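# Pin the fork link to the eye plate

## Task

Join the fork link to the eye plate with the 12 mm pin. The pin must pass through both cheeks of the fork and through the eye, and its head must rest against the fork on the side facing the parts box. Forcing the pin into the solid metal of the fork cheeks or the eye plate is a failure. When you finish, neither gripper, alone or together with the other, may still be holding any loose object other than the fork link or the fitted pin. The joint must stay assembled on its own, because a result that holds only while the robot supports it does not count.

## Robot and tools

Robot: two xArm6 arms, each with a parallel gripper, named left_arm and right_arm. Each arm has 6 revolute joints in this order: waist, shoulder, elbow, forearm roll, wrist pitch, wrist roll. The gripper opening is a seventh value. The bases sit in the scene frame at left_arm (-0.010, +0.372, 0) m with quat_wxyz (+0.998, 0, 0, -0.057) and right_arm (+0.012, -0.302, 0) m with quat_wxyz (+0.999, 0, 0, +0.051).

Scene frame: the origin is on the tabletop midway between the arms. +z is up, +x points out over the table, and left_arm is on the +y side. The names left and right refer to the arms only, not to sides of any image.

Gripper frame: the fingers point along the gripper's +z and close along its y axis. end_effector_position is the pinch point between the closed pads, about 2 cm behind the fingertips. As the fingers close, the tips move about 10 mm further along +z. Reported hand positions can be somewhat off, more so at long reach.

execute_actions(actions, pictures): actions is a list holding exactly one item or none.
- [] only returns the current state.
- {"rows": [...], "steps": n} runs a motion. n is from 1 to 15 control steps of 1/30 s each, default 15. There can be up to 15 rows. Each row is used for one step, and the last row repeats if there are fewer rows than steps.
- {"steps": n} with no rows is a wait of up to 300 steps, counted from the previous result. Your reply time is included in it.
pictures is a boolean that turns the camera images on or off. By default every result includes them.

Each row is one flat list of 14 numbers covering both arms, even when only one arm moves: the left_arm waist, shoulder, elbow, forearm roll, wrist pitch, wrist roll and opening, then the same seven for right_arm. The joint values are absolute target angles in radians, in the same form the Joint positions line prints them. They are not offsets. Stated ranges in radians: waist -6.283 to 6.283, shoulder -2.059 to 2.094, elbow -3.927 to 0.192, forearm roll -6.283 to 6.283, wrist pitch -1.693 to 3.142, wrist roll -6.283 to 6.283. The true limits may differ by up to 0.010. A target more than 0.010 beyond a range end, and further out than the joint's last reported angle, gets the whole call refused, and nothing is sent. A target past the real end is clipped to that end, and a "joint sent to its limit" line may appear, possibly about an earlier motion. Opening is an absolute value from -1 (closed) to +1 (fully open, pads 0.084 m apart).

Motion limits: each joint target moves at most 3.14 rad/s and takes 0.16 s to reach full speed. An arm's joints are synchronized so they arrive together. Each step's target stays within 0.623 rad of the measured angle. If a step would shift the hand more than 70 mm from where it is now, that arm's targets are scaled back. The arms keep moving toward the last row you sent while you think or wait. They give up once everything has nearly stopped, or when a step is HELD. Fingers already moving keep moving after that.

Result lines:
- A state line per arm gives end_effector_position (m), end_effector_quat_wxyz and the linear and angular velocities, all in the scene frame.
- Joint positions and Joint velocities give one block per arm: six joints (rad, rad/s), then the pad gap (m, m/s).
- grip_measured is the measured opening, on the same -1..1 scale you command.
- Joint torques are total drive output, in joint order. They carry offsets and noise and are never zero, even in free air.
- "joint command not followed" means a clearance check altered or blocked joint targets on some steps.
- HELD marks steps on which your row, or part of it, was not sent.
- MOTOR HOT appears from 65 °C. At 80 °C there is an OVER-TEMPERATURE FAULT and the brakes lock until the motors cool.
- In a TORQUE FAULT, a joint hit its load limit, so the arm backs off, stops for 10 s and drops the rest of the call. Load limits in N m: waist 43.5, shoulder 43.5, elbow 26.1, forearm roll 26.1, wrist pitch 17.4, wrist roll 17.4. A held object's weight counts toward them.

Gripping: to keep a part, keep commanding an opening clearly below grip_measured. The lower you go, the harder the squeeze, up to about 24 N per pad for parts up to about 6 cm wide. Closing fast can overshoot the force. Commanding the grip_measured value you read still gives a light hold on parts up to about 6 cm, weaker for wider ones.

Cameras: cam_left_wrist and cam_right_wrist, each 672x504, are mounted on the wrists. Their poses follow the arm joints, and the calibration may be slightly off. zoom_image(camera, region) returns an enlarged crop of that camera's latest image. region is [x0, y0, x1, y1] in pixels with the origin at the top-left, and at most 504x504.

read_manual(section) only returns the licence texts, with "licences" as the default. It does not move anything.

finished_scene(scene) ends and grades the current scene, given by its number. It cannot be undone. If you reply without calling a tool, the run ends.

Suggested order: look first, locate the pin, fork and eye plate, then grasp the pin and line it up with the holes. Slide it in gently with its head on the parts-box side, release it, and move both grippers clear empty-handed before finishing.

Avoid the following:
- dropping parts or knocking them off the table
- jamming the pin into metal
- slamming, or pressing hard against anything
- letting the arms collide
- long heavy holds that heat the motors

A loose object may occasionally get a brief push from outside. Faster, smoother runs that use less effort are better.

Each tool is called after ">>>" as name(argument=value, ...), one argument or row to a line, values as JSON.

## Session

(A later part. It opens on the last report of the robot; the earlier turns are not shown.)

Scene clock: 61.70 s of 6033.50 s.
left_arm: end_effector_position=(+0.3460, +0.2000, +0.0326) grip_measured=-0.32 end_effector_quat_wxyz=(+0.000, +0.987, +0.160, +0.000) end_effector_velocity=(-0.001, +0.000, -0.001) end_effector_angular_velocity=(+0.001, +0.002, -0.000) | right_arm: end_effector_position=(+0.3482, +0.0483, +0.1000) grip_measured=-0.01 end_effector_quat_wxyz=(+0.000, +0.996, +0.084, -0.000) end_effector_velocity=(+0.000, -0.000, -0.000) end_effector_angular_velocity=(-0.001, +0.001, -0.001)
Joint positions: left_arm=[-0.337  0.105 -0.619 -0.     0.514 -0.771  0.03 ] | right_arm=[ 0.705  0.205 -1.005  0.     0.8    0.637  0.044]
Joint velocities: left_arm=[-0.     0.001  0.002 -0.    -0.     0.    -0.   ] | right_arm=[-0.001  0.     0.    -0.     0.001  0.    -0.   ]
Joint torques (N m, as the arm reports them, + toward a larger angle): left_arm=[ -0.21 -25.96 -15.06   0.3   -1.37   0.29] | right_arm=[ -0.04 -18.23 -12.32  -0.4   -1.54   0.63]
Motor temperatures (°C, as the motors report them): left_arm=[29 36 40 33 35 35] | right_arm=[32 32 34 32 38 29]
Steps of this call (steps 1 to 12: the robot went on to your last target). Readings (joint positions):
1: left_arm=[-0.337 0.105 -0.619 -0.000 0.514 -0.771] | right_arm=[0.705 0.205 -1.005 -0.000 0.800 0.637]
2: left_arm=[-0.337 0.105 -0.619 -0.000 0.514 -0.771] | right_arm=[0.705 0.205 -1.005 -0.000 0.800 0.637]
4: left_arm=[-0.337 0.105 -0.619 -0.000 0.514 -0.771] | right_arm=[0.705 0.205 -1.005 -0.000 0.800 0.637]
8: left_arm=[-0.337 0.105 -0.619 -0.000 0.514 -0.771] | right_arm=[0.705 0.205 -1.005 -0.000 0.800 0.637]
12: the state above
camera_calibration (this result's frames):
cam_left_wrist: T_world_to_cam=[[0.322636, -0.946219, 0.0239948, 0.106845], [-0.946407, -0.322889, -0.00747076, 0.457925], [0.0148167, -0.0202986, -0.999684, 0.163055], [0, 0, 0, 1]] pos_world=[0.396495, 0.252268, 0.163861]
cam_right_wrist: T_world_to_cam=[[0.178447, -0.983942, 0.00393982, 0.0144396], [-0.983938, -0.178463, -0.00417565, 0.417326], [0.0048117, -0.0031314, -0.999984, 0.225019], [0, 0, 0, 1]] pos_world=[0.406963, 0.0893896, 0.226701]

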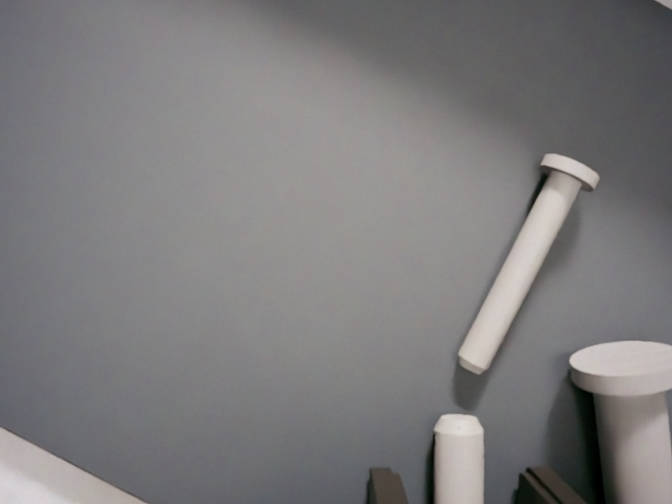

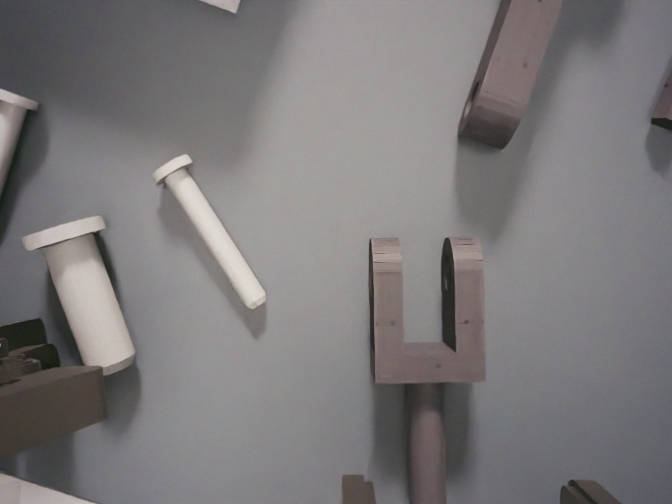

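>>> execute_actions(
  actions=[
    {"rows":[[-0.337,0.1055,-0.619,0,0.5135,-0.771,-1,0.706,0.3446,-0.9704,0,0.6258,0.62,0]]},
  ],
  pictures=false,
)

>>> execute_actions(
  actions=[
    {"steps":12},
  ],
  pictures=false,
)

>>> execute_actions(
  actions=[
    {"rows":[[-0.337,-0.03,-0.64,0,0.67,-0.771,-1,0.706,0.3446,-0.9704,0,0.6258,0.62,-1]]},
  ],
  pictures=false,
)

>>> execute_actions(
  actions=[
    {"rows":[[-0.337,-0.03,-0.64,0,0.67,-0.771,-1,0.678,0.4104,-1.0758,0,0.6654,0.897,-1]]},
  ],
  pictures=false,
)

>>> execute_actions(
  actions=[
    {"steps":15},
  ],
)

Scene clock: 70.00 s of 6033.50 s.
left_arm: end_effector_position=(+0.3460, +0.2000, +0.0326) grip_measured=-0.74 end_effector_quat_wxyz=(+0.000, +0.987, +0.160, +0.000) end_effector_velocity=(+0.000, +0.000, +0.000) end_effector_angular_velocity=(+0.000, -0.000, -0.001) | right_arm: end_effector_position=(+0.3486, +0.0494, +0.0351) grip_measured=-0.01 end_effector_quat_wxyz=(-0.001, +0.996, +0.093, +0.001) end_effector_velocity=(-0.003, -0.003, -0.011) end_effector_angular_velocity=(-0.004, +0.003, +0.003)
Joint positions: left_arm=[-0.337  0.105 -0.619  0.     0.513 -0.771  0.011] | right_arm=[ 0.706  0.341 -0.972 -0.     0.628  0.62   0.044]
Joint velocities: left_arm=[ 0.    -0.001  0.     0.001 -0.     0.001 -0.   ] | right_arm=[ 0.     0.019  0.012  0.    -0.026 -0.003  0.   ]
Joint torques (N m, as the arm reports them, + toward a larger angle): left_arm=[ -0.03 -26.06 -15.43   0.61  -1.31   0.32] | right_arm=[ -0.05 -19.   -11.08  -0.31  -1.27   0.59]
Motor temperatures (°C, as the motors report them): left_arm=[29 36 40 33 35 35] | right_arm=[32 32 34 32 38 29]
Steps of this call (steps 1 to 15: the robot went on to your last target; steps 16 to 90: nothing new was sent; then 4.80 s passed at rest; steps 91 to 105: all 15 steps of this action). Readings (joint positions):
91: left_arm=[-0.337 0.105 -0.619 -0.000 0.513 -0.771] | right_arm=[0.705 0.205 -1.005 -0.000 0.799 0.637]
92: left_arm=[-0.337 0.105 -0.619 0.000 0.513 -0.771] | right_arm=[0.705 0.208 -1.004 -0.000 0.794 0.636]
94: left_arm=[-0.337 0.105 -0.619 0.000 0.513 -0.771] | right_arm=[0.705 0.237 -1.001 -0.000 0.750 0.632]
98: left_arm=[-0.337 0.105 -0.619 0.000 0.514 -0.771] | right_arm=[0.706 0.326 -0.970 0.000 0.659 0.623]
105: the state above

Scene clock: 70.40 s of 6033.50 s.
left_arm: end_effector_position=(+0.3460, +0.2000, +0.0325) grip_measured=-0.74 end_effector_quat_wxyz=(+0.000, +0.987, +0.160, +0.000) end_effector_velocity=(+0.000, -0.000, +0.000) end_effector_angular_velocity=(-0.000, -0.000, +0.001) | right_arm: end_effector_position=(+0.3479, +0.0487, +0.0332) grip_measured=-0.01 end_effector_quat_wxyz=(-0.000, +0.996, +0.093, +0.000) end_effector_velocity=(-0.001, -0.001, -0.001) end_effector_angular_velocity=(-0.002, +0.002, -0.000)
Joint positions: left_arm=[-0.337  0.105 -0.619  0.     0.513 -0.771  0.011] | right_arm=[ 0.706  0.344 -0.97  -0.     0.626  0.62   0.044]
Joint velocities: left_arm=[ 0.     0.    -0.    -0.001 -0.    -0.    -0.   ] | right_arm=[0.    0.001 0.001 0.    0.001 0.001 0.   ]
Joint torques (N m, as the arm reports them, + toward a larger angle): left_arm=[ -0.27 -26.05 -15.23   0.32  -1.26   0.24] | right_arm=[ -0.32 -19.23 -11.17  -0.43  -1.52   0.64]
Motor temperatures (°C, as the motors report them): left_arm=[29 36 40 33 35 35] | right_arm=[32 32 34 32 38 29]
Steps of this call (steps 1 to 12: the robot went on to your last target). Readings (joint positions):
1: left_arm=[-0.337 0.105 -0.619 0.000 0.513 -0.771] | right_arm=[0.706 0.342 -0.972 -0.000 0.627 0.620]
2: left_arm=[-0.337 0.105 -0.619 0.000 0.513 -0.771] | right_arm=[0.706 0.343 -0.972 -0.000 0.627 0.620]
4: left_arm=[-0.337 0.105 -0.619 0.000 0.513 -0.771] | right_arm=[0.706 0.343 -0.971 -0.000 0.626 0.620]
8: left_arm=[-0.337 0.105 -0.619 0.000 0.513 -0.771] | right_arm=[0.706 0.344 -0.971 -0.000 0.626 0.620]
12: the state above

Scene clock: 70.90 s of 6033.50 s.
left_arm: end_effector_position=(+0.3449, +0.2005, +0.0798) grip_measured=-0.74 end_effector_quat_wxyz=(-0.001, +0.987, +0.160, -0.001) end_effector_velocity=(+0.003, -0.001, +0.009) end_effector_angular_velocity=(-0.003, -0.006, -0.001) | right_arm: end_effector_position=(+0.3478, +0.0486, +0.0330) grip_measured=-0.74 end_effector_quat_wxyz=(-0.000, +0.996, +0.093, +0.000) end_effector_velocity=(+0.001, -0.000, +0.001) end_effector_angular_velocity=(+0.001, -0.001, -0.001)
Joint positions: left_arm=[-0.337 -0.027 -0.639  0.     0.668 -0.771  0.011] | right_arm=[ 0.706  0.345 -0.97   0.     0.626  0.62   0.011]
Joint velocities: left_arm=[ 0.    -0.017 -0.01   0.     0.021  0.001  0.   ] | right_arm=[-0.001 -0.002 -0.    -0.     0.001 -0.    -0.   ]
Joint torques (N m, as the arm reports them, + toward a larger angle): left_arm=[ -0.14 -24.79 -17.47   0.41  -1.47   0.39] | right_arm=[  0.05 -19.09 -11.21  -0.29  -1.57   0.63]
Motor temperatures (°C, as the motors report them): left_arm=[29 36 40 33 35 35] | right_arm=[32 32 34 32 38 29]
Steps of this call (steps 1 to 15: all 15 steps of this action). Readings (joint positions):
1: left_arm=[-0.337 0.105 -0.619 0.000 0.514 -0.771] | right_arm=[0.706 0.344 -0.970 -0.000 0.626 0.620]
2: left_arm=[-0.337 0.102 -0.619 -0.000 0.519 -0.771] | right_arm=[0.706 0.344 -0.970 -0.000 0.626 0.620]
4: left_arm=[-0.337 0.070 -0.621 0.000 0.562 -0.771] | right_arm=[0.706 0.345 -0.970 -0.000 0.626 0.620]
8: left_arm=[-0.337 -0.012 -0.642 -0.000 0.642 -0.771] | right_arm=[0.706 0.345 -0.970 0.000 0.626 0.620]
15: the state above

Scene clock: 71.40 s of 6033.50 s.
left_arm: end_effector_position=(+0.3455, +0.2003, +0.0811) grip_measured=-0.74 end_effector_quat_wxyz=(-0.000, +0.987, +0.160, -0.000) end_effector_velocity=(-0.000, +0.000, +0.000) end_effector_angular_velocity=(-0.000, -0.000, +0.001) | right_arm: end_effector_position=(+0.3747, +0.0564, +0.0333) grip_measured=-0.74 end_effector_quat_wxyz=(+0.000, +0.998, -0.056, -0.000) end_effector_velocity=(+0.005, +0.001, -0.001) end_effector_angular_velocity=(-0.002, +0.002, -0.063)
Joint positions: left_arm=[-0.337 -0.03  -0.64   0.     0.67  -0.771  0.011] | right_arm=[ 0.679  0.409 -1.073  0.     0.665  0.891  0.011]
Joint velocities: left_arm=[ 0.    -0.001  0.001 -0.001  0.    -0.001  0.   ] | right_arm=[-0.005  0.013 -0.02   0.     0.009  0.058 -0.   ]
Joint torques (N m, as the arm reports them, + toward a larger angle): left_arm=[ -0.87 -25.13 -17.8    0.36  -1.28   0.14] | right_arm=[ -0.49 -20.64 -11.79  -0.36  -1.62   0.4 ]
Motor temperatures (°C, as the motors report them): left_arm=[29 36 40 33 35 35] | right_arm=[32 32 34 32 38 29]
Steps of this call (steps 1 to 15: all 15 steps of this action). Readings (joint positions):
1: left_arm=[-0.337 -0.028 -0.639 0.000 0.669 -0.771] | right_arm=[0.706 0.345 -0.971 0.000 0.626 0.620]
2: left_arm=[-0.337 -0.028 -0.639 0.000 0.669 -0.771] | right_arm=[0.706 0.346 -0.972 0.000 0.627 0.626]
4: left_arm=[-0.337 -0.029 -0.640 0.000 0.669 -0.771] | right_arm=[0.702 0.355 -0.988 0.000 0.634 0.670]
8: left_arm=[-0.337 -0.030 -0.640 0.000 0.670 -0.771] | right_arm=[0.684 0.395 -1.051 -0.000 0.655 0.829]
15: the state above

Scene clock: 71.90 s of 6033.50 s.
left_arm: end_effector_position=(+0.3455, +0.2003, +0.0812) grip_measured=-0.74 end_effector_quat_wxyz=(+0.000, +0.987, +0.160, -0.000) end_effector_velocity=(-0.000, +0.000, -0.000) end_effector_angular_velocity=(+0.001, +0.001, +0.000) | right_arm: end_effector_position=(+0.3753, +0.0566, +0.0334) grip_measured=-0.74 end_effector_quat_wxyz=(+0.000, +0.998, -0.059, -0.000) end_effector_velocity=(+0.000, +0.000, +0.000) end_effector_angular_velocity=(+0.001, -0.001, -0.001)
Joint positions: left_arm=[-0.337 -0.03  -0.64  -0.     0.67  -0.771  0.011] | right_arm=[ 0.678  0.41  -1.076 -0.     0.665  0.897  0.011]
Joint velocities: left_arm=[-0.     0.     0.001 -0.    -0.    -0.    -0.   ] | right_arm=[-0.    -0.    -0.001  0.    -0.     0.001  0.   ]
Joint torques (N m, as the arm reports them, + toward a larger angle): left_arm=[ -0.13 -24.5  -17.54   0.46  -1.4    0.37] | right_arm=[ -0.14 -20.82 -12.01  -0.45  -1.75   0.69]
Motor temperatures (°C, as the motors report them): left_arm=[29 36 40 33 35 35] | right_arm=[32 32 34 32 38 29]
Steps of this call (steps 1 to 15: the robot went on to your last target). Readings (joint positions):
1: left_arm=[-0.337 -0.030 -0.640 0.000 0.670 -0.771] | right_arm=[0.678 0.409 -1.074 -0.000 0.665 0.893]
2: left_arm=[-0.337 -0.030 -0.640 0.000 0.670 -0.771] | right_arm=[0.678 0.410 -1.074 -0.000 0.665 0.894]
4: left_arm=[-0.337 -0.030 -0.640 0.000 0.670 -0.771] | right_arm=[0.678 0.410 -1.075 -0.000 0.665 0.895]
8: left_arm=[-0.337 -0.030 -0.640 0.000 0.670 -0.771] | right_arm=[0.678 0.410 -1.075 -0.000 0.665 0.897]
15: the state above
All arms were judged still, so your last target was given up. Only a new action makes them travel on or press farther. Fingers that are still opening or closing keep moving.
camera_calibration (this result's frames):
cam_left_wrist: T_world_to_cam=[[0.322637, -0.94622, 0.0239264, 0.106083], [-0.946408, -0.322888, -0.00740153, 0.457879], [0.014729, -0.0202562, -0.999686, 0.211651], [0, 0, 0, 1]] pos_world=[0.395997, 0.252509, 0.212436]
cam_right_wrist: T_world_to_cam=[[-0.107356, -0.994212, 0.00409236, 0.125919], [-0.994214, 0.107339, -0.00406094, 0.432913], [0.00359816, -0.00450465, -0.999983, 0.158823], [0, 0, 0, 1]] pos_world=[0.443355, 0.0794367, 0.160063]

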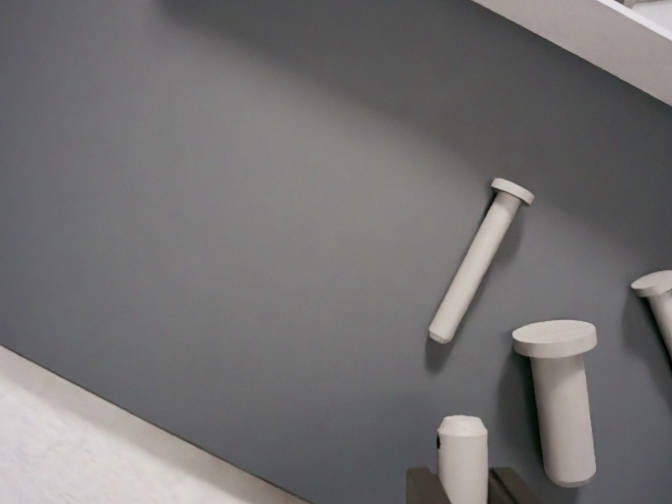

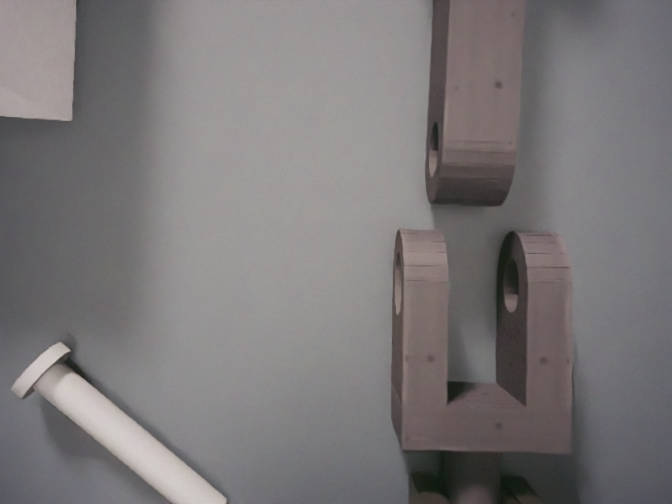

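>>> execute_actions(
  actions=[
    {"rows":[[-0.337,-0.03,-0.64,0,0.67,-0.771,-1,0.6836,0.4208,-1.0927,0,0.6719,0.9376,-1]]},
  ],
  pictures=false,
)

>>> execute_actions(
  actions=[
    {"steps":10},
  ],
)

>>> zoom_image(
  camera="cam_right_wrist",
  region=[380, 0, 600, 420],
)

Scene clock: 78.40 s of 6033.50 s.
left_arm: end_effector_position=(+0.3455, +0.2003, +0.0812) grip_measured=-0.74 end_effector_quat_wxyz=(+0.000, +0.987, +0.160, -0.000) end_effector_velocity=(+0.001, -0.000, +0.001) end_effector_angular_velocity=(-0.001, -0.002, -0.000) | right_arm: end_effector_position=(+0.3761, +0.0614, +0.0335) grip_measured=-0.74 end_effector_quat_wxyz=(+0.000, +0.997, -0.076, -0.000) end_effector_velocity=(+0.001, -0.000, +0.000) end_effector_angular_velocity=(+0.001, -0.001, -0.006)
Joint positions: left_arm=[-0.337 -0.03  -0.64   0.     0.67  -0.771  0.011] | right_arm=[ 0.684  0.421 -1.092  0.     0.672  0.937  0.011]
Joint velocities: left_arm=[ 0.     0.    -0.002  0.    -0.    -0.     0.   ] | right_arm=[-0.002  0.001 -0.002 -0.    -0.001  0.004 -0.   ]
Joint torques (N m, as the arm reports them, + toward a larger angle): left_arm=[ -0.39 -24.46 -17.41   0.65  -1.25   0.38] | right_arm=[ -0.14 -21.43 -12.11  -0.27  -1.79   0.65]
Motor temperatures (°C, as the motors report them): left_arm=[29 36 40 33 35 35] | right_arm=[32 32 34 32 38 29]
Steps of this call (steps 1 to 90: nothing new was sent; then 3.00 s passed at rest; steps 91 to 105: all 15 steps of this action). Readings (joint positions):
91: left_arm=[-0.337 -0.030 -0.640 -0.000 0.670 -0.771] | right_arm=[0.678 0.410 -1.076 0.000 0.665 0.897]
92: left_arm=[-0.337 -0.030 -0.640 0.000 0.670 -0.771] | right_arm=[0.678 0.411 -1.078 0.000 0.666 0.902]
94: left_arm=[-0.337 -0.030 -0.640 0.000 0.670 -0.771] | right_arm=[0.681 0.416 -1.085 -0.000 0.669 0.919]
98: left_arm=[-0.337 -0.030 -0.640 -0.000 0.670 -0.771] | right_arm=[0.683 0.420 -1.091 0.000 0.671 0.933]
105: the state above

Scene clock: 78.73 s of 6033.50 s.
left_arm: end_effector_position=(+0.3455, +0.2003, +0.0812) grip_measured=-0.74 end_effector_quat_wxyz=(+0.000, +0.987, +0.160, -0.000) end_effector_velocity=(-0.000, -0.000, -0.000) end_effector_angular_velocity=(-0.000, +0.001, +0.001) | right_arm: end_effector_position=(+0.3761, +0.0615, +0.0335) grip_measured=-0.74 end_effector_quat_wxyz=(+0.000, +0.997, -0.076, -0.000) end_effector_velocity=(-0.001, +0.001, +0.001) end_effector_angular_velocity=(+0.001, -0.001, +0.002)
Joint positions: left_arm=[-0.337 -0.03  -0.64   0.     0.67  -0.771  0.011] | right_arm=[ 0.684  0.421 -1.093 -0.     0.672  0.938  0.011]
Joint velocities: left_arm=[ 0.     0.001 -0.    -0.    -0.    -0.    -0.   ] | right_arm=[ 0.003 -0.001 -0.    -0.    -0.     0.     0.   ]
Joint torques (N m, as the arm reports them, + toward a larger angle): left_arm=[ -0.2  -24.88 -17.2    0.43  -1.16   0.23] | right_arm=[ -0.34 -21.29 -12.11  -0.28  -1.76   0.67]
Motor temperatures (°C, as the motors report them): left_arm=[29 36 40 33 35 35] | right_arm=[32 32 34 32 38 29]
Steps of this call (steps 1 to 10: the robot went on to your last target). Readings (joint positions):
1: left_arm=[-0.337 -0.030 -0.640 0.000 0.670 -0.771] | right_arm=[0.684 0.421 -1.093 0.000 0.672 0.937]
2: left_arm=[-0.337 -0.030 -0.640 0.000 0.670 -0.771] | right_arm=[0.684 0.421 -1.093 0.000 0.672 0.937]
4: left_arm=[-0.337 -0.030 -0.640 0.000 0.670 -0.771] | right_arm=[0.684 0.421 -1.093 0.000 0.672 0.937]
8: left_arm=[-0.337 -0.030 -0.640 -0.000 0.670 -0.771] | right_arm=[0.684 0.421 -1.093 -0.000 0.672 0.938]
10: the state above
camera_calibration (this result's frames):
cam_left_wrist: T_world_to_cam=[[0.322637, -0.94622, 0.02393, 0.106081], [-0.946408, -0.322888, -0.00740534, 0.457881], [0.0147338, -0.0202583, -0.999686, 0.211652], [0, 0, 0, 1]] pos_world=[0.395998, 0.252508, 0.212438]
cam_right_wrist: T_world_to_cam=[[-0.142096, -0.989845, 0.00394238, 0.143633], [-0.989846, 0.142079, -0.00417719, 0.429414], [0.00357464, -0.00449591, -0.999984, 0.158985], [0, 0, 0, 1]] pos_world=[0.444896, 0.0818784, 0.160209]

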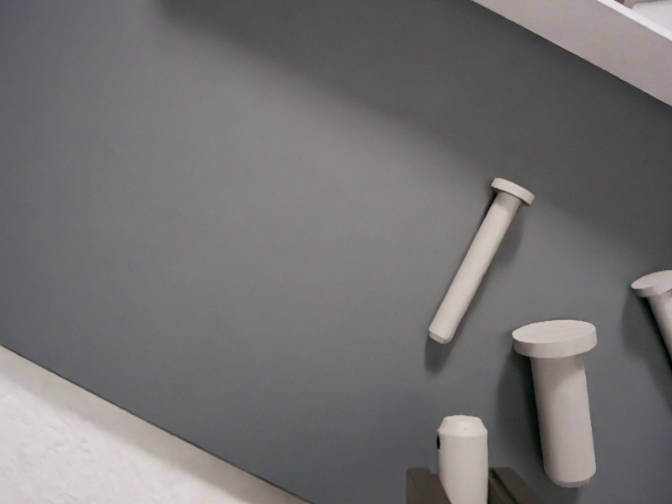

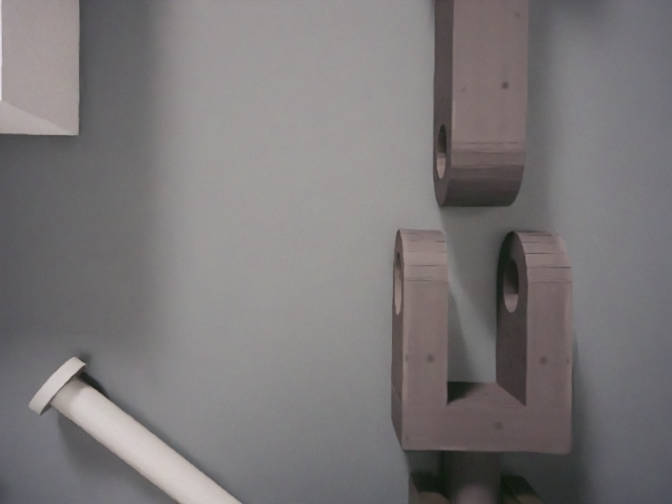

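Region (380, 0, 600, 420) of cam_right_wrist's 672x504 image, scaled by 1.200, with more detail than that image has; it fills the left 264 columns of this view, and the rest is white.

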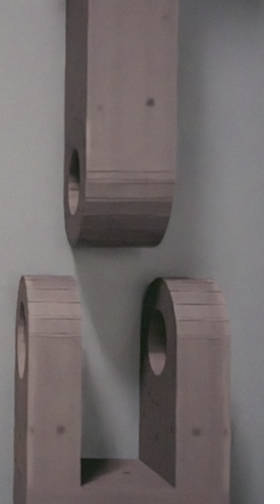

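>>> execute_actions(
  actions=[
    {"rows":[[-0.337,-0.03,-0.64,0,0.67,-0.771,-1,0.6684,0.4369,-1.1188,0,0.6819,0.9224,-1]]},
  ],
  pictures=false,
)

Scene clock: 83.80 s of 6033.50 s.
left_arm: end_effector_position=(+0.3455, +0.2003, +0.0812) grip_measured=-0.74 end_effector_quat_wxyz=(+0.000, +0.987, +0.160, -0.000) end_effector_velocity=(+0.000, -0.000, +0.000) end_effector_angular_velocity=(+0.000, -0.000, -0.001) | right_arm: end_effector_position=(+0.3858, +0.0601, +0.0336) grip_measured=-0.74 end_effector_quat_wxyz=(+0.000, +0.997, -0.076, -0.000) end_effector_velocity=(+0.001, -0.000, +0.001) end_effector_angular_velocity=(+0.001, -0.001, -0.000)
Joint positions: left_arm=[-0.337 -0.03  -0.64   0.     0.67  -0.771  0.011] | right_arm=[ 0.669  0.437 -1.118  0.     0.682  0.923  0.011]
Joint velocities: left_arm=[-0.     0.    -0.     0.001  0.     0.    -0.   ] | right_arm=[-0.002  0.    -0.002 -0.     0.001 -0.002  0.   ]
Joint torques (N m, as the arm reports them, + toward a larger angle): left_arm=[ -0.32 -24.51 -17.37   0.33  -1.32   0.34] | right_arm=[  0.16 -21.85 -12.08  -0.39  -1.78   0.52]
Motor temperatures (°C, as the motors report them): left_arm=[29 36 40 33 35 35] | right_arm=[32 32 34 32 38 29]
Steps of this call (steps 1 to 15: the robot went on to your last target; steps 16 to 90: nothing new was sent; then 1.57 s passed at rest; steps 91 to 105: all 15 steps of this action). Readings (joint positions):
91: left_arm=[-0.337 -0.030 -0.640 -0.000 0.670 -0.771] | right_arm=[0.683 0.421 -1.093 0.000 0.672 0.937]
92: left_arm=[-0.337 -0.030 -0.640 -0.000 0.670 -0.771] | right_arm=[0.682 0.423 -1.096 0.000 0.674 0.935]
94: left_arm=[-0.337 -0.030 -0.640 0.000 0.670 -0.771] | right_arm=[0.675 0.430 -1.108 0.000 0.678 0.929]
98: left_arm=[-0.337 -0.030 -0.640 -0.000 0.670 -0.771] | right_arm=[0.669 0.435 -1.116 -0.000 0.681 0.924]
105: the state above

>>> execute_actions(
  actions=[
    {"rows":[[-0.337,-0.03,-0.64,0,0.67,-0.771,-1,0.6535,0.4535,-1.1456,0,0.6921,0.9075,-1]]},
  ],
  pictures=false,
)

>>> execute_actions(
  actions=[
    {"rows":[[-0.337,-0.03,-0.64,0,0.67,-0.771,-1,0.639,0.4704,-1.173,0,0.7026,0.893,-1]]},
  ],
  pictures=false,
)

>>> execute_actions(
  actions=[
    {"steps":8},
  ],
)

>>> zoom_image(
  camera="cam_right_wrist",
  region=[380, 200, 600, 420],
)

Scene clock: 88.90 s of 6033.50 s.
left_arm: end_effector_position=(+0.3455, +0.2003, +0.0812) grip_measured=-0.74 end_effector_quat_wxyz=(+0.000, +0.987, +0.160, -0.000) end_effector_velocity=(+0.000, -0.000, +0.000) end_effector_angular_velocity=(-0.000, -0.000, -0.001) | right_arm: end_effector_position=(+0.3956, +0.0586, +0.0336) grip_measured=-0.74 end_effector_quat_wxyz=(+0.000, +0.997, -0.076, -0.000) end_effector_velocity=(+0.001, +0.001, +0.001) end_effector_angular_velocity=(+0.001, -0.001, +0.002)
Joint positions: left_arm=[-0.337 -0.03  -0.64  -0.     0.67  -0.771  0.011] | right_arm=[ 0.654  0.453 -1.145  0.     0.692  0.908  0.011]
Joint velocities: left_arm=[-0.    -0.    -0.     0.     0.     0.001  0.   ] | right_arm=[ 0.     0.    -0.002 -0.     0.001 -0.001 -0.   ]
Joint torques (N m, as the arm reports them, + toward a larger angle): left_arm=[  0.   -24.47 -17.56   0.11  -1.4    0.4 ] | right_arm=[ -0.12 -21.9  -12.32  -0.41  -1.7    0.69]
Motor temperatures (°C, as the motors report them): left_arm=[29 36 40 33 35 35] | right_arm=[32 32 34 32 38 29]
Steps of this call (steps 1 to 15: the robot went on to your last target; steps 16 to 90: nothing new was sent; then 1.60 s passed at rest; steps 91 to 105: all 15 steps of this action). Readings (joint positions):
91: left_arm=[-0.337 -0.030 -0.640 -0.000 0.670 -0.771] | right_arm=[0.668 0.437 -1.119 0.000 0.682 0.922]
92: left_arm=[-0.337 -0.030 -0.640 0.000 0.670 -0.771] | right_arm=[0.667 0.439 -1.122 0.000 0.684 0.920]
94: left_arm=[-0.337 -0.030 -0.640 0.000 0.670 -0.771] | right_arm=[0.660 0.446 -1.134 0.000 0.688 0.914]
98: left_arm=[-0.337 -0.030 -0.640 0.000 0.670 -0.771] | right_arm=[0.655 0.452 -1.143 -0.000 0.691 0.909]
105: the state above

Scene clock: 89.40 s of 6033.50 s.
left_arm: end_effector_position=(+0.3455, +0.2003, +0.0812) grip_measured=-0.74 end_effector_quat_wxyz=(+0.000, +0.987, +0.160, -0.000) end_effector_velocity=(-0.000, +0.000, -0.000) end_effector_angular_velocity=(-0.000, +0.001, -0.000) | right_arm: end_effector_position=(+0.4053, +0.0572, +0.0336) grip_measured=-0.74 end_effector_quat_wxyz=(+0.000, +0.997, -0.076, -0.000) end_effector_velocity=(+0.001, -0.000, +0.000) end_effector_angular_velocity=(+0.001, -0.001, -0.001)
Joint positions: left_arm=[-0.337 -0.03  -0.64   0.     0.67  -0.771  0.011] | right_arm=[ 0.639  0.47  -1.173  0.     0.703  0.893  0.011]
Joint velocities: left_arm=[ 0.     0.     0.001 -0.001 -0.     0.001 -0.   ] | right_arm=[-0.002  0.001 -0.003 -0.     0.    -0.001  0.   ]
Joint torques (N m, as the arm reports them, + toward a larger angle): left_arm=[ -0.42 -24.54 -17.45   0.45  -1.32   0.15] | right_arm=[ -0.24 -22.39 -12.4   -0.44  -1.64   0.66]
Motor temperatures (°C, as the motors report them): left_arm=[29 36 40 33 35 35] | right_arm=[32 32 34 32 38 29]
Steps of this call (steps 1 to 15: all 15 steps of this action). Readings (joint positions):
1: left_arm=[-0.337 -0.030 -0.640 0.000 0.670 -0.771] | right_arm=[0.654 0.454 -1.146 0.000 0.692 0.907]
2: left_arm=[-0.337 -0.030 -0.640 0.000 0.670 -0.771] | right_arm=[0.652 0.456 -1.149 0.000 0.694 0.905]
4: left_arm=[-0.337 -0.030 -0.640 -0.000 0.670 -0.771] | right_arm=[0.646 0.463 -1.161 0.000 0.698 0.899]
8: left_arm=[-0.337 -0.030 -0.640 -0.000 0.670 -0.771] | right_arm=[0.640 0.469 -1.170 -0.000 0.701 0.894]
15: the state above

Scene clock: 89.67 s of 6033.50 s.
left_arm: end_effector_position=(+0.3455, +0.2003, +0.0812) grip_measured=-0.74 end_effector_quat_wxyz=(+0.000, +0.987, +0.160, -0.000) end_effector_velocity=(-0.000, +0.000, +0.000) end_effector_angular_velocity=(+0.000, -0.000, -0.001) | right_arm: end_effector_position=(+0.4054, +0.0572, +0.0336) grip_measured=-0.74 end_effector_quat_wxyz=(-0.000, +0.997, -0.076, +0.000) end_effector_velocity=(+0.000, +0.001, +0.001) end_effector_angular_velocity=(+0.002, -0.002, +0.000)
Joint positions: left_arm=[-0.337 -0.03  -0.64  -0.     0.67  -0.771  0.011] | right_arm=[ 0.639  0.47  -1.173  0.     0.703  0.893  0.011]
Joint velocities: left_arm=[-0.    -0.     0.     0.001  0.     0.    -0.   ] | right_arm=[ 0.    -0.002 -0.    -0.     0.    -0.     0.   ]
Joint torques (N m, as the arm reports them, + toward a larger angle): left_arm=[ -0.31 -24.69 -17.5    0.38  -1.3    0.32] | right_arm=[ -0.11 -22.3  -12.28  -0.43  -1.74   0.64]
Motor temperatures (°C, as the motors report them): left_arm=[29 36 40 33 35 35] | right_arm=[32 32 34 32 38 29]
Steps of this call (steps 1 to 8: the robot went on to your last target). Readings (joint positions):
1: left_arm=[-0.337 -0.030 -0.640 0.000 0.670 -0.771] | right_arm=[0.639 0.470 -1.173 0.000 0.703 0.893]
2: left_arm=[-0.337 -0.030 -0.640 0.000 0.670 -0.771] | right_arm=[0.639 0.470 -1.173 0.000 0.703 0.893]
4: left_arm=[-0.337 -0.030 -0.640 -0.000 0.670 -0.771] | right_arm=[0.639 0.470 -1.173 0.000 0.703 0.893]
8: the state above
camera_calibration (this result's frames):
cam_left_wrist: T_world_to_cam=[[0.322637, -0.94622, 0.02393, 0.106081], [-0.946408, -0.322889, -0.00740519, 0.457881], [0.0147336, -0.0202583, -0.999686, 0.211652], [0, 0, 0, 1]] pos_world=[0.395998, 0.252509, 0.212438]
cam_right_wrist: T_world_to_cam=[[-0.142068, -0.989849, 0.00392468, 0.143523], [-0.98985, 0.142052, -0.00419026, 0.459017], [0.00359022, -0.00448015, -0.999984, 0.158898], [0, 0, 0, 1]] pos_world=[0.474178, 0.0775734, 0.160256]

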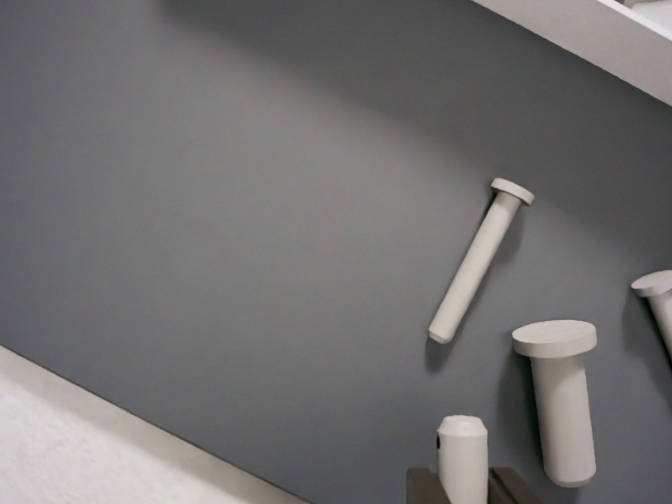

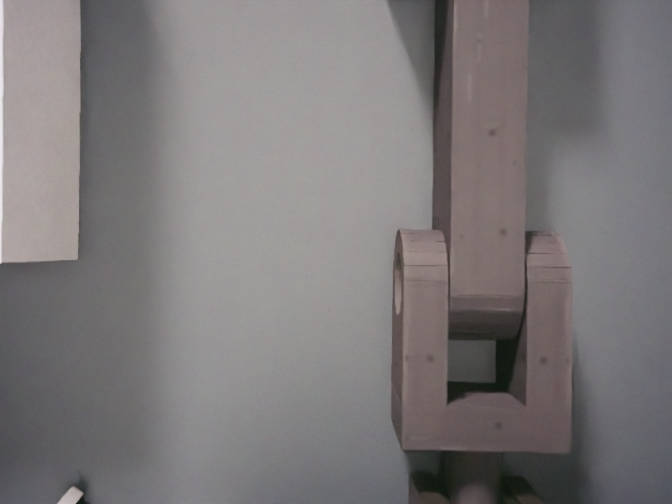

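Region (380, 200, 600, 420) of cam_right_wrist's 672x504 image, scaled by 2.291, with more detail than that image has.

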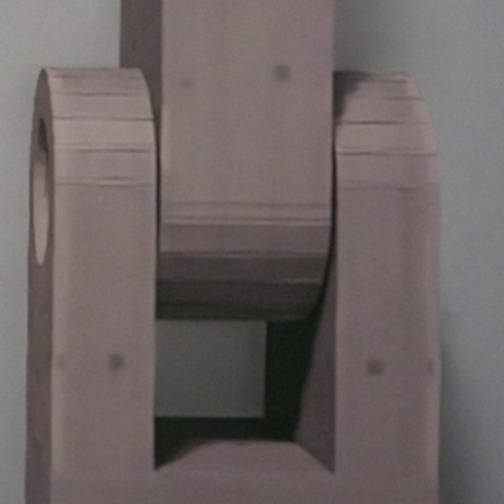

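>>> execute_actions(
  actions=[
    {"rows":[[-0.337,-0.03,-0.64,0,0.67,1.315,-1,0.639,0.4704,-1.173,0,0.7026,0.893,-0.2]],"steps":10},
  ],
  pictures=false,
)

>>> execute_actions(
  actions=[
    {"rows":[[-0.337,-0.03,-0.64,0,0.67,1.315,-1,0.639,0.3,-1.173,0,0.8,0.893,-0.2]],"steps":12},
  ],
  pictures=false,
)

>>> execute_actions(
  actions=[
    {"rows":[[-0.337,-0.03,-0.64,0,0.67,1.315,-1,0.2,0.1,-1.0,0,0.9,0.893,-0.2]]},
  ],
  pictures=false,
)

>>> execute_actions(
  actions=[
    {"rows":[[-0.369,0.4468,-1.2306,-0.1,0.761,1.315,-1,0.2,0.1,-1.0,0,0.9,0.893,-0.2]]},
  ],
  pictures=false,
)

>>> execute_actions(
  actions=[
    {"steps":15},
  ],
  pictures=false,
)

>>> execute_actions(
  actions=[
    {"rows":[[-0.369,0.4968,-1.2226,-0.1,0.703,1.315,-1,0.2,0.1,-1.0,0,0.9,0.893,-0.2]]},
  ],
  pictures=false,
)

>>> execute_actions(
  actions=[
    {"steps":12},
  ],
)

Scene clock: 104.60 s of 6033.50 s.
left_arm: end_effector_position=(+0.3455, +0.2003, +0.0812) grip_measured=-0.74 end_effector_quat_wxyz=(+0.000, +0.996, -0.091, +0.000) end_effector_velocity=(+0.001, -0.000, +0.001) end_effector_angular_velocity=(-0.001, -0.001, -2.776) | right_arm: end_effector_position=(+0.4055, +0.0572, +0.0337) grip_measured=-0.22 end_effector_quat_wxyz=(-0.000, +0.997, -0.076, +0.000) end_effector_velocity=(-0.002, -0.001, -0.002) end_effector_angular_velocity=(-0.004, +0.005, +0.001)
Joint positions: left_arm=[-0.337 -0.03  -0.64   0.     0.67  -0.268  0.011] | right_arm=[ 0.639  0.47  -1.173 -0.     0.703  0.893  0.035]
Joint velocities: left_arm=[-0.     0.    -0.002 -0.001 -0.     2.776 -0.   ] | right_arm=[ 0.001  0.003  0.002  0.     0.002 -0.     0.   ]
Joint torques (N m, as the arm reports them, + toward a larger angle): left_arm=[ -0.32 -24.41 -17.67   0.41  -1.3    0.44] | right_arm=[ -0.09 -21.38 -11.71  -0.33  -1.51   0.64]
Motor temperatures (°C, as the motors report them): left_arm=[29 36 40 33 35 35] | right_arm=[32 32 34 32 38 29]
Steps of this call (steps 1 to 15: the robot went on to your last target; steps 16 to 90: nothing new was sent; then 11.60 s passed at rest; steps 91 to 100: all 10 steps of this action). Readings (joint positions):
91: left_arm=[-0.337 -0.030 -0.640 -0.000 0.670 -0.771] | right_arm=[0.639 0.470 -1.173 -0.000 0.703 0.893]
92: left_arm=[-0.337 -0.030 -0.640 -0.000 0.670 -0.765] | right_arm=[0.639 0.470 -1.173 -0.000 0.702 0.893]
94: left_arm=[-0.337 -0.030 -0.640 -0.000 0.670 -0.720] | right_arm=[0.639 0.470 -1.174 -0.000 0.702 0.893]
98: left_arm=[-0.337 -0.030 -0.640 -0.000 0.670 -0.451] | right_arm=[0.639 0.470 -1.173 -0.000 0.702 0.893]
100: the state above

Scene clock: 105.00 s of 6033.50 s.
left_arm: end_effector_position=(+0.3455, +0.2003, +0.0812) grip_measured=-0.74 end_effector_quat_wxyz=(+0.000, +0.795, -0.607, +0.000) end_effector_velocity=(+0.000, -0.000, +0.000) end_effector_angular_velocity=(-0.001, -0.001, -2.765) | right_arm: end_effector_position=(+0.4122, +0.0633, +0.1147) grip_measured=-0.22 end_effector_quat_wxyz=(-0.027, +0.996, -0.076, +0.025) end_effector_velocity=(-0.032, -0.031, -0.028) end_effector_angular_velocity=(-0.085, +0.094, -0.002)
Joint positions: left_arm=[-0.337 -0.03  -0.64   0.     0.67   0.853  0.011] | right_arm=[ 0.639  0.306 -1.174 -0.     0.795  0.893  0.035]
Joint velocities: left_arm=[-0.     0.    -0.001 -0.001 -0.     2.766 -0.   ] | right_arm=[-0.002 -0.016  0.076  0.001  0.066 -0.    -0.   ]
Joint torques (N m, as the arm reports them, + toward a larger angle): left_arm=[ -0.42 -24.7  -17.47   0.25  -1.36   0.22] | right_arm=[ -0.2  -20.23 -13.41  -0.34  -1.92   0.5 ]
Motor temperatures (°C, as the motors report them): left_arm=[29 36 40 33 35 35] | right_arm=[32 32 34 32 38 29]
Steps of this call (steps 1 to 12: all 12 steps of this action). Readings (joint positions):
1: left_arm=[-0.337 -0.030 -0.640 0.000 0.670 -0.175] | right_arm=[0.639 0.470 -1.173 -0.000 0.703 0.893]
2: left_arm=[-0.337 -0.030 -0.640 0.000 0.670 -0.081] | right_arm=[0.639 0.467 -1.172 -0.000 0.706 0.893]
4: left_arm=[-0.337 -0.030 -0.640 0.000 0.670 0.106] | right_arm=[0.639 0.432 -1.167 0.000 0.731 0.893]
8: left_arm=[-0.337 -0.030 -0.640 0.000 0.670 0.480] | right_arm=[0.639 0.327 -1.180 -0.000 0.779 0.893]
12: the state above

Scene clock: 105.50 s of 6033.50 s.
left_arm: end_effector_position=(+0.3455, +0.2003, +0.0812) grip_measured=-0.74 end_effector_quat_wxyz=(+0.000, +0.636, -0.771, +0.000) end_effector_velocity=(+0.000, -0.000, +0.000) end_effector_angular_velocity=(-0.000, -0.000, -0.032) | right_arm: end_effector_position=(+0.4620, -0.1060, +0.1348) grip_measured=-0.22 end_effector_quat_wxyz=(-0.005, +0.971, -0.239, +0.007) end_effector_velocity=(+0.044, -0.405, +0.048) end_effector_angular_velocity=(-0.047, +0.108, -0.792)
Joint positions: left_arm=[-0.337 -0.03  -0.64  -0.     0.67   1.312  0.011] | right_arm=[ 0.31   0.152 -1.043 -0.     0.874  0.893  0.035]
Joint velocities: left_arm=[ 0.    -0.    -0.    -0.    -0.     0.032 -0.   ] | right_arm=[-0.792 -0.374  0.307  0.     0.185 -0.     0.   ]
Joint torques (N m, as the arm reports them, + toward a larger angle): left_arm=[ -0.41 -24.99 -17.52   0.11  -1.28   0.26] | right_arm=[  0.4  -18.27 -12.69  -0.4   -1.49   0.52]
Motor temperatures (°C, as the motors report them): left_arm=[29 36 40 33 35 35] | right_arm=[32 32 34 32 38 29]
Steps of this call (steps 1 to 15: all 15 steps of this action). Readings (joint positions):
1: left_arm=[-0.337 -0.030 -0.640 0.000 0.670 0.944] | right_arm=[0.639 0.305 -1.172 0.000 0.797 0.893]
2: left_arm=[-0.337 -0.030 -0.640 0.000 0.670 1.029] | right_arm=[0.635 0.303 -1.169 0.000 0.799 0.893]
4: left_arm=[-0.337 -0.030 -0.640 0.000 0.670 1.165] | right_arm=[0.600 0.286 -1.152 0.000 0.808 0.893]
8: left_arm=[-0.337 -0.030 -0.640 0.000 0.670 1.279] | right_arm=[0.492 0.237 -1.113 -0.000 0.832 0.893]
15: the state above

Scene clock: 106.00 s of 6033.50 s.
left_arm: end_effector_position=(+0.4608, +0.1157, +0.0669) grip_measured=-0.74 end_effector_quat_wxyz=(+0.024, +0.648, -0.761, +0.022) end_effector_velocity=(+0.118, -0.104, -0.064) end_effector_angular_velocity=(-0.071, +0.054, +0.032) | right_arm: end_effector_position=(+0.4644, -0.1610, +0.1409) grip_measured=-0.22 end_effector_quat_wxyz=(+0.000, +0.957, -0.291, -0.000) end_effector_velocity=(+0.001, -0.005, +0.000) end_effector_angular_velocity=(-0.000, +0.000, -0.009)
Joint positions: left_arm=[-0.366  0.4   -1.17  -0.09   0.751  1.315  0.011] | right_arm=[ 0.202  0.101 -1.     0.     0.9    0.893  0.035]
Joint velocities: left_arm=[-0.041  0.572 -0.665 -0.115  0.109  0.003  0.   ] | right_arm=[-0.01  -0.003  0.002 -0.     0.001 -0.     0.   ]
Joint torques (N m, as the arm reports them, + toward a larger angle): left_arm=[  0.89 -49.23 -14.81   0.54  -1.04   0.34] | right_arm=[  0.19 -16.82 -12.87  -0.3   -1.56   0.65]
Motor temperatures (°C, as the motors report them): left_arm=[29 36 40 33 35 35] | right_arm=[32 32 34 32 38 29]
Steps of this call (steps 1 to 15: all 15 steps of this action). Readings (joint positions):
1: left_arm=[-0.337 -0.030 -0.640 -0.000 0.670 1.313] | right_arm=[0.284 0.140 -1.033 -0.000 0.880 0.893]
2: left_arm=[-0.337 -0.027 -0.644 -0.001 0.671 1.313] | right_arm=[0.259 0.128 -1.023 -0.000 0.886 0.893]
4: left_arm=[-0.339 0.007 -0.686 -0.008 0.679 1.314] | right_arm=[0.226 0.113 -1.011 -0.000 0.893 0.893]
8: left_arm=[-0.349 0.155 -0.872 -0.039 0.705 1.314] | right_arm=[0.207 0.103 -1.003 0.000 0.898 0.893]
15: the state above

Scene clock: 106.50 s of 6033.50 s.
left_arm: end_effector_position=(+0.4721, +0.1064, +0.0635) grip_measured=-0.74 end_effector_quat_wxyz=(+0.027, +0.650, -0.759, +0.025) end_effector_velocity=(+0.001, -0.001, -0.001) end_effector_angular_velocity=(-0.001, +0.001, +0.002) | right_arm: end_effector_position=(+0.4646, -0.1617, +0.1410) grip_measured=-0.22 end_effector_quat_wxyz=(+0.000, +0.957, -0.292, -0.000) end_effector_velocity=(+0.001, -0.001, +0.000) end_effector_angular_velocity=(+0.001, -0.002, -0.002)
Joint positions: left_arm=[-0.369  0.446 -1.23  -0.1    0.761  1.315  0.011] | right_arm=[ 0.2    0.1   -1.     0.     0.9    0.893  0.035]
Joint velocities: left_arm=[-0.     0.006 -0.006 -0.002  0.    -0.001 -0.   ] | right_arm=[-0.002 -0.     0.     0.    -0.002 -0.001  0.   ]
Joint torques (N m, as the arm reports them, + toward a larger angle): left_arm=[ -0.35 -39.41 -18.82   0.34  -1.22   0.29] | right_arm=[ -0.2  -16.92 -12.72  -0.27  -1.5    0.61]
Motor temperatures (°C, as the motors report them): left_arm=[29 36 40 33 35 35] | right_arm=[32 32 34 32 38 29]
Steps of this call (steps 1 to 15: the robot went on to your last target). Readings (joint positions):
1: left_arm=[-0.367 0.415 -1.188 -0.093 0.754 1.315] | right_arm=[0.201 0.101 -1.000 0.000 0.900 0.893]
2: left_arm=[-0.368 0.425 -1.200 -0.095 0.756 1.315] | right_arm=[0.201 0.100 -1.000 0.000 0.900 0.893]
4: left_arm=[-0.368 0.436 -1.215 -0.097 0.759 1.315] | right_arm=[0.201 0.100 -1.000 0.000 0.900 0.893]
8: left_arm=[-0.369 0.443 -1.226 -0.099 0.761 1.315] | right_arm=[0.200 0.100 -1.000 0.000 0.900 0.893]
15: the state above

Scene clock: 107.00 s of 6033.50 s.
left_arm: end_effector_position=(+0.4733, +0.1073, +0.0384) grip_measured=-0.74 end_effector_quat_wxyz=(+0.025, +0.651, -0.758, +0.024) end_effector_velocity=(-0.005, +0.003, -0.009) end_effector_angular_velocity=(+0.007, +0.014, +0.001) | right_arm: end_effector_position=(+0.4646, -0.1618, +0.1411) grip_measured=-0.22 end_effector_quat_wxyz=(+0.000, +0.957, -0.292, +0.000) end_effector_velocity=(+0.000, +0.000, +0.000) end_effector_angular_velocity=(+0.000, -0.001, +0.000)
Joint positions: left_arm=[-0.369  0.496 -1.223 -0.1    0.703  1.315  0.011] | right_arm=[ 0.2    0.1   -1.     0.     0.9    0.893  0.035]
Joint velocities: left_arm=[-0.     0.009  0.01  -0.001 -0.004 -0.    -0.   ] | right_arm=[ 0. -0. -0. -0. -0.  0. -0.]
Joint torques (N m, as the arm reports them, + toward a larger angle): left_arm=[  0.17 -39.75 -18.08   0.32  -1.3    0.39] | right_arm=[ -0.19 -16.81 -12.91  -0.37  -1.61   0.68]
Motor temperatures (°C, as the motors report them): left_arm=[29 36 40 33 35 35] | right_arm=[32 32 34 32 38 29]
Steps of this call (steps 1 to 15: all 15 steps of this action). Readings (joint positions):
1: left_arm=[-0.369 0.446 -1.230 -0.100 0.761 1.315] | right_arm=[0.200 0.100 -1.000 0.000 0.900 0.893]
2: left_arm=[-0.369 0.449 -1.230 -0.100 0.755 1.315] | right_arm=[0.200 0.100 -1.000 0.000 0.900 0.893]
4: left_arm=[-0.369 0.468 -1.230 -0.100 0.731 1.315] | right_arm=[0.200 0.100 -1.000 0.000 0.900 0.893]
8: left_arm=[-0.369 0.494 -1.220 -0.100 0.711 1.315] | right_arm=[0.200 0.100 -1.000 0.000 0.900 0.893]
15: the state above

Scene clock: 107.40 s of 6033.50 s.
left_arm: end_effector_position=(+0.4729, +0.1075, +0.0376) grip_measured=-0.74 end_effector_quat_wxyz=(+0.025, +0.651, -0.758, +0.024) end_effector_velocity=(-0.000, +0.000, -0.000) end_effector_angular_velocity=(+0.001, +0.001, +0.001) | right_arm: end_effector_position=(+0.4646, -0.1618, +0.1411) grip_measured=-0.22 end_effector_quat_wxyz=(+0.000, +0.957, -0.292, +0.000) end_effector_velocity=(+0.000, -0.000, -0.000) end_effector_angular_velocity=(-0.000, +0.000, -0.001)
Joint positions: left_arm=[-0.369  0.497 -1.223 -0.1    0.703  1.315  0.011] | right_arm=[ 0.2    0.1   -1.    -0.     0.9    0.893  0.035]
Joint velocities: left_arm=[ 0.     0.     0.001  0.    -0.    -0.001 -0.   ] | right_arm=[-0.001  0.001 -0.    -0.    -0.    -0.     0.   ]
Joint torques (N m, as the arm reports them, + toward a larger angle): left_arm=[ -0.46 -39.97 -18.2    0.19  -1.26   0.42] | right_arm=[ -0.03 -16.68 -12.92  -0.43  -1.51   0.61]
Motor temperatures (°C, as the motors report them): left_arm=[29 36 40 33 35 35] | right_arm=[32 32 34 32 38 29]
Steps of this call (steps 1 to 12: the robot went on to your last target). Readings (joint positions):
1: left_arm=[-0.369 0.496 -1.223 -0.100 0.703 1.315] | right_arm=[0.200 0.100 -1.000 -0.000 0.900 0.893]
2: left_arm=[-0.369 0.496 -1.223 -0.100 0.703 1.315] | right_arm=[0.200 0.100 -1.000 0.000 0.900 0.893]
4: left_arm=[-0.369 0.496 -1.223 -0.100 0.703 1.315] | right_arm=[0.200 0.100 -1.000 0.000 0.900 0.893]
8: left_arm=[-0.369 0.497 -1.223 -0.100 0.703 1.315] | right_arm=[0.200 0.100 -1.000 0.000 0.900 0.893]
12: the state above
camera_calibration (this result's frames):
cam_left_wrist: T_world_to_cam=[[-0.989336, 0.144054, 0.0214923, 0.48154], [0.142032, 0.986887, -0.0766903, -0.104752], [-0.0322581, -0.0728199, -0.996823, 0.1921], [0, 0, 0, 1]] pos_world=[0.49748, 0.0479994, 0.173107]
cam_right_wrist: T_world_to_cam=[[-0.549346, -0.835585, 0.00393383, 0.148967], [-0.835594, 0.549332, -0.00418366, 0.543329], [0.00133483, -0.00558536, -0.999984, 0.266062], [0, 0, 0, 1]] pos_world=[0.535481, -0.172507, 0.267745]

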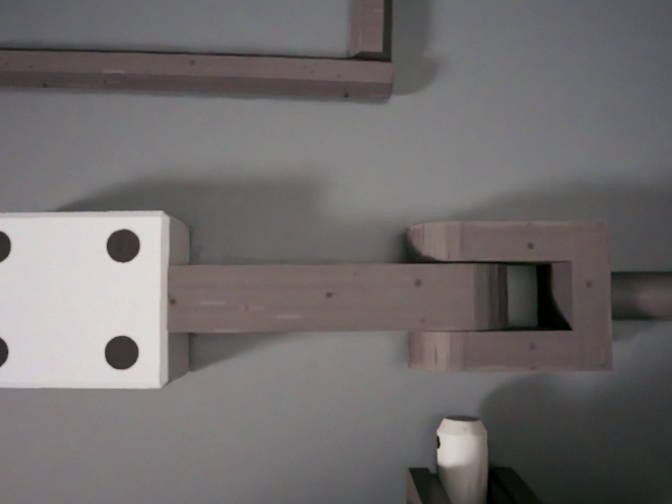

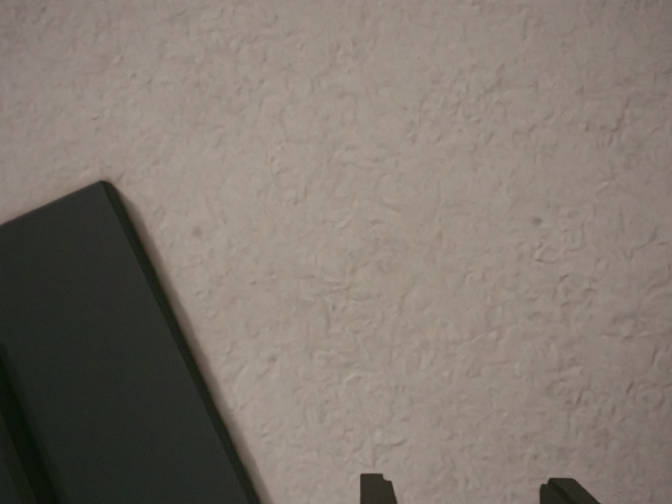

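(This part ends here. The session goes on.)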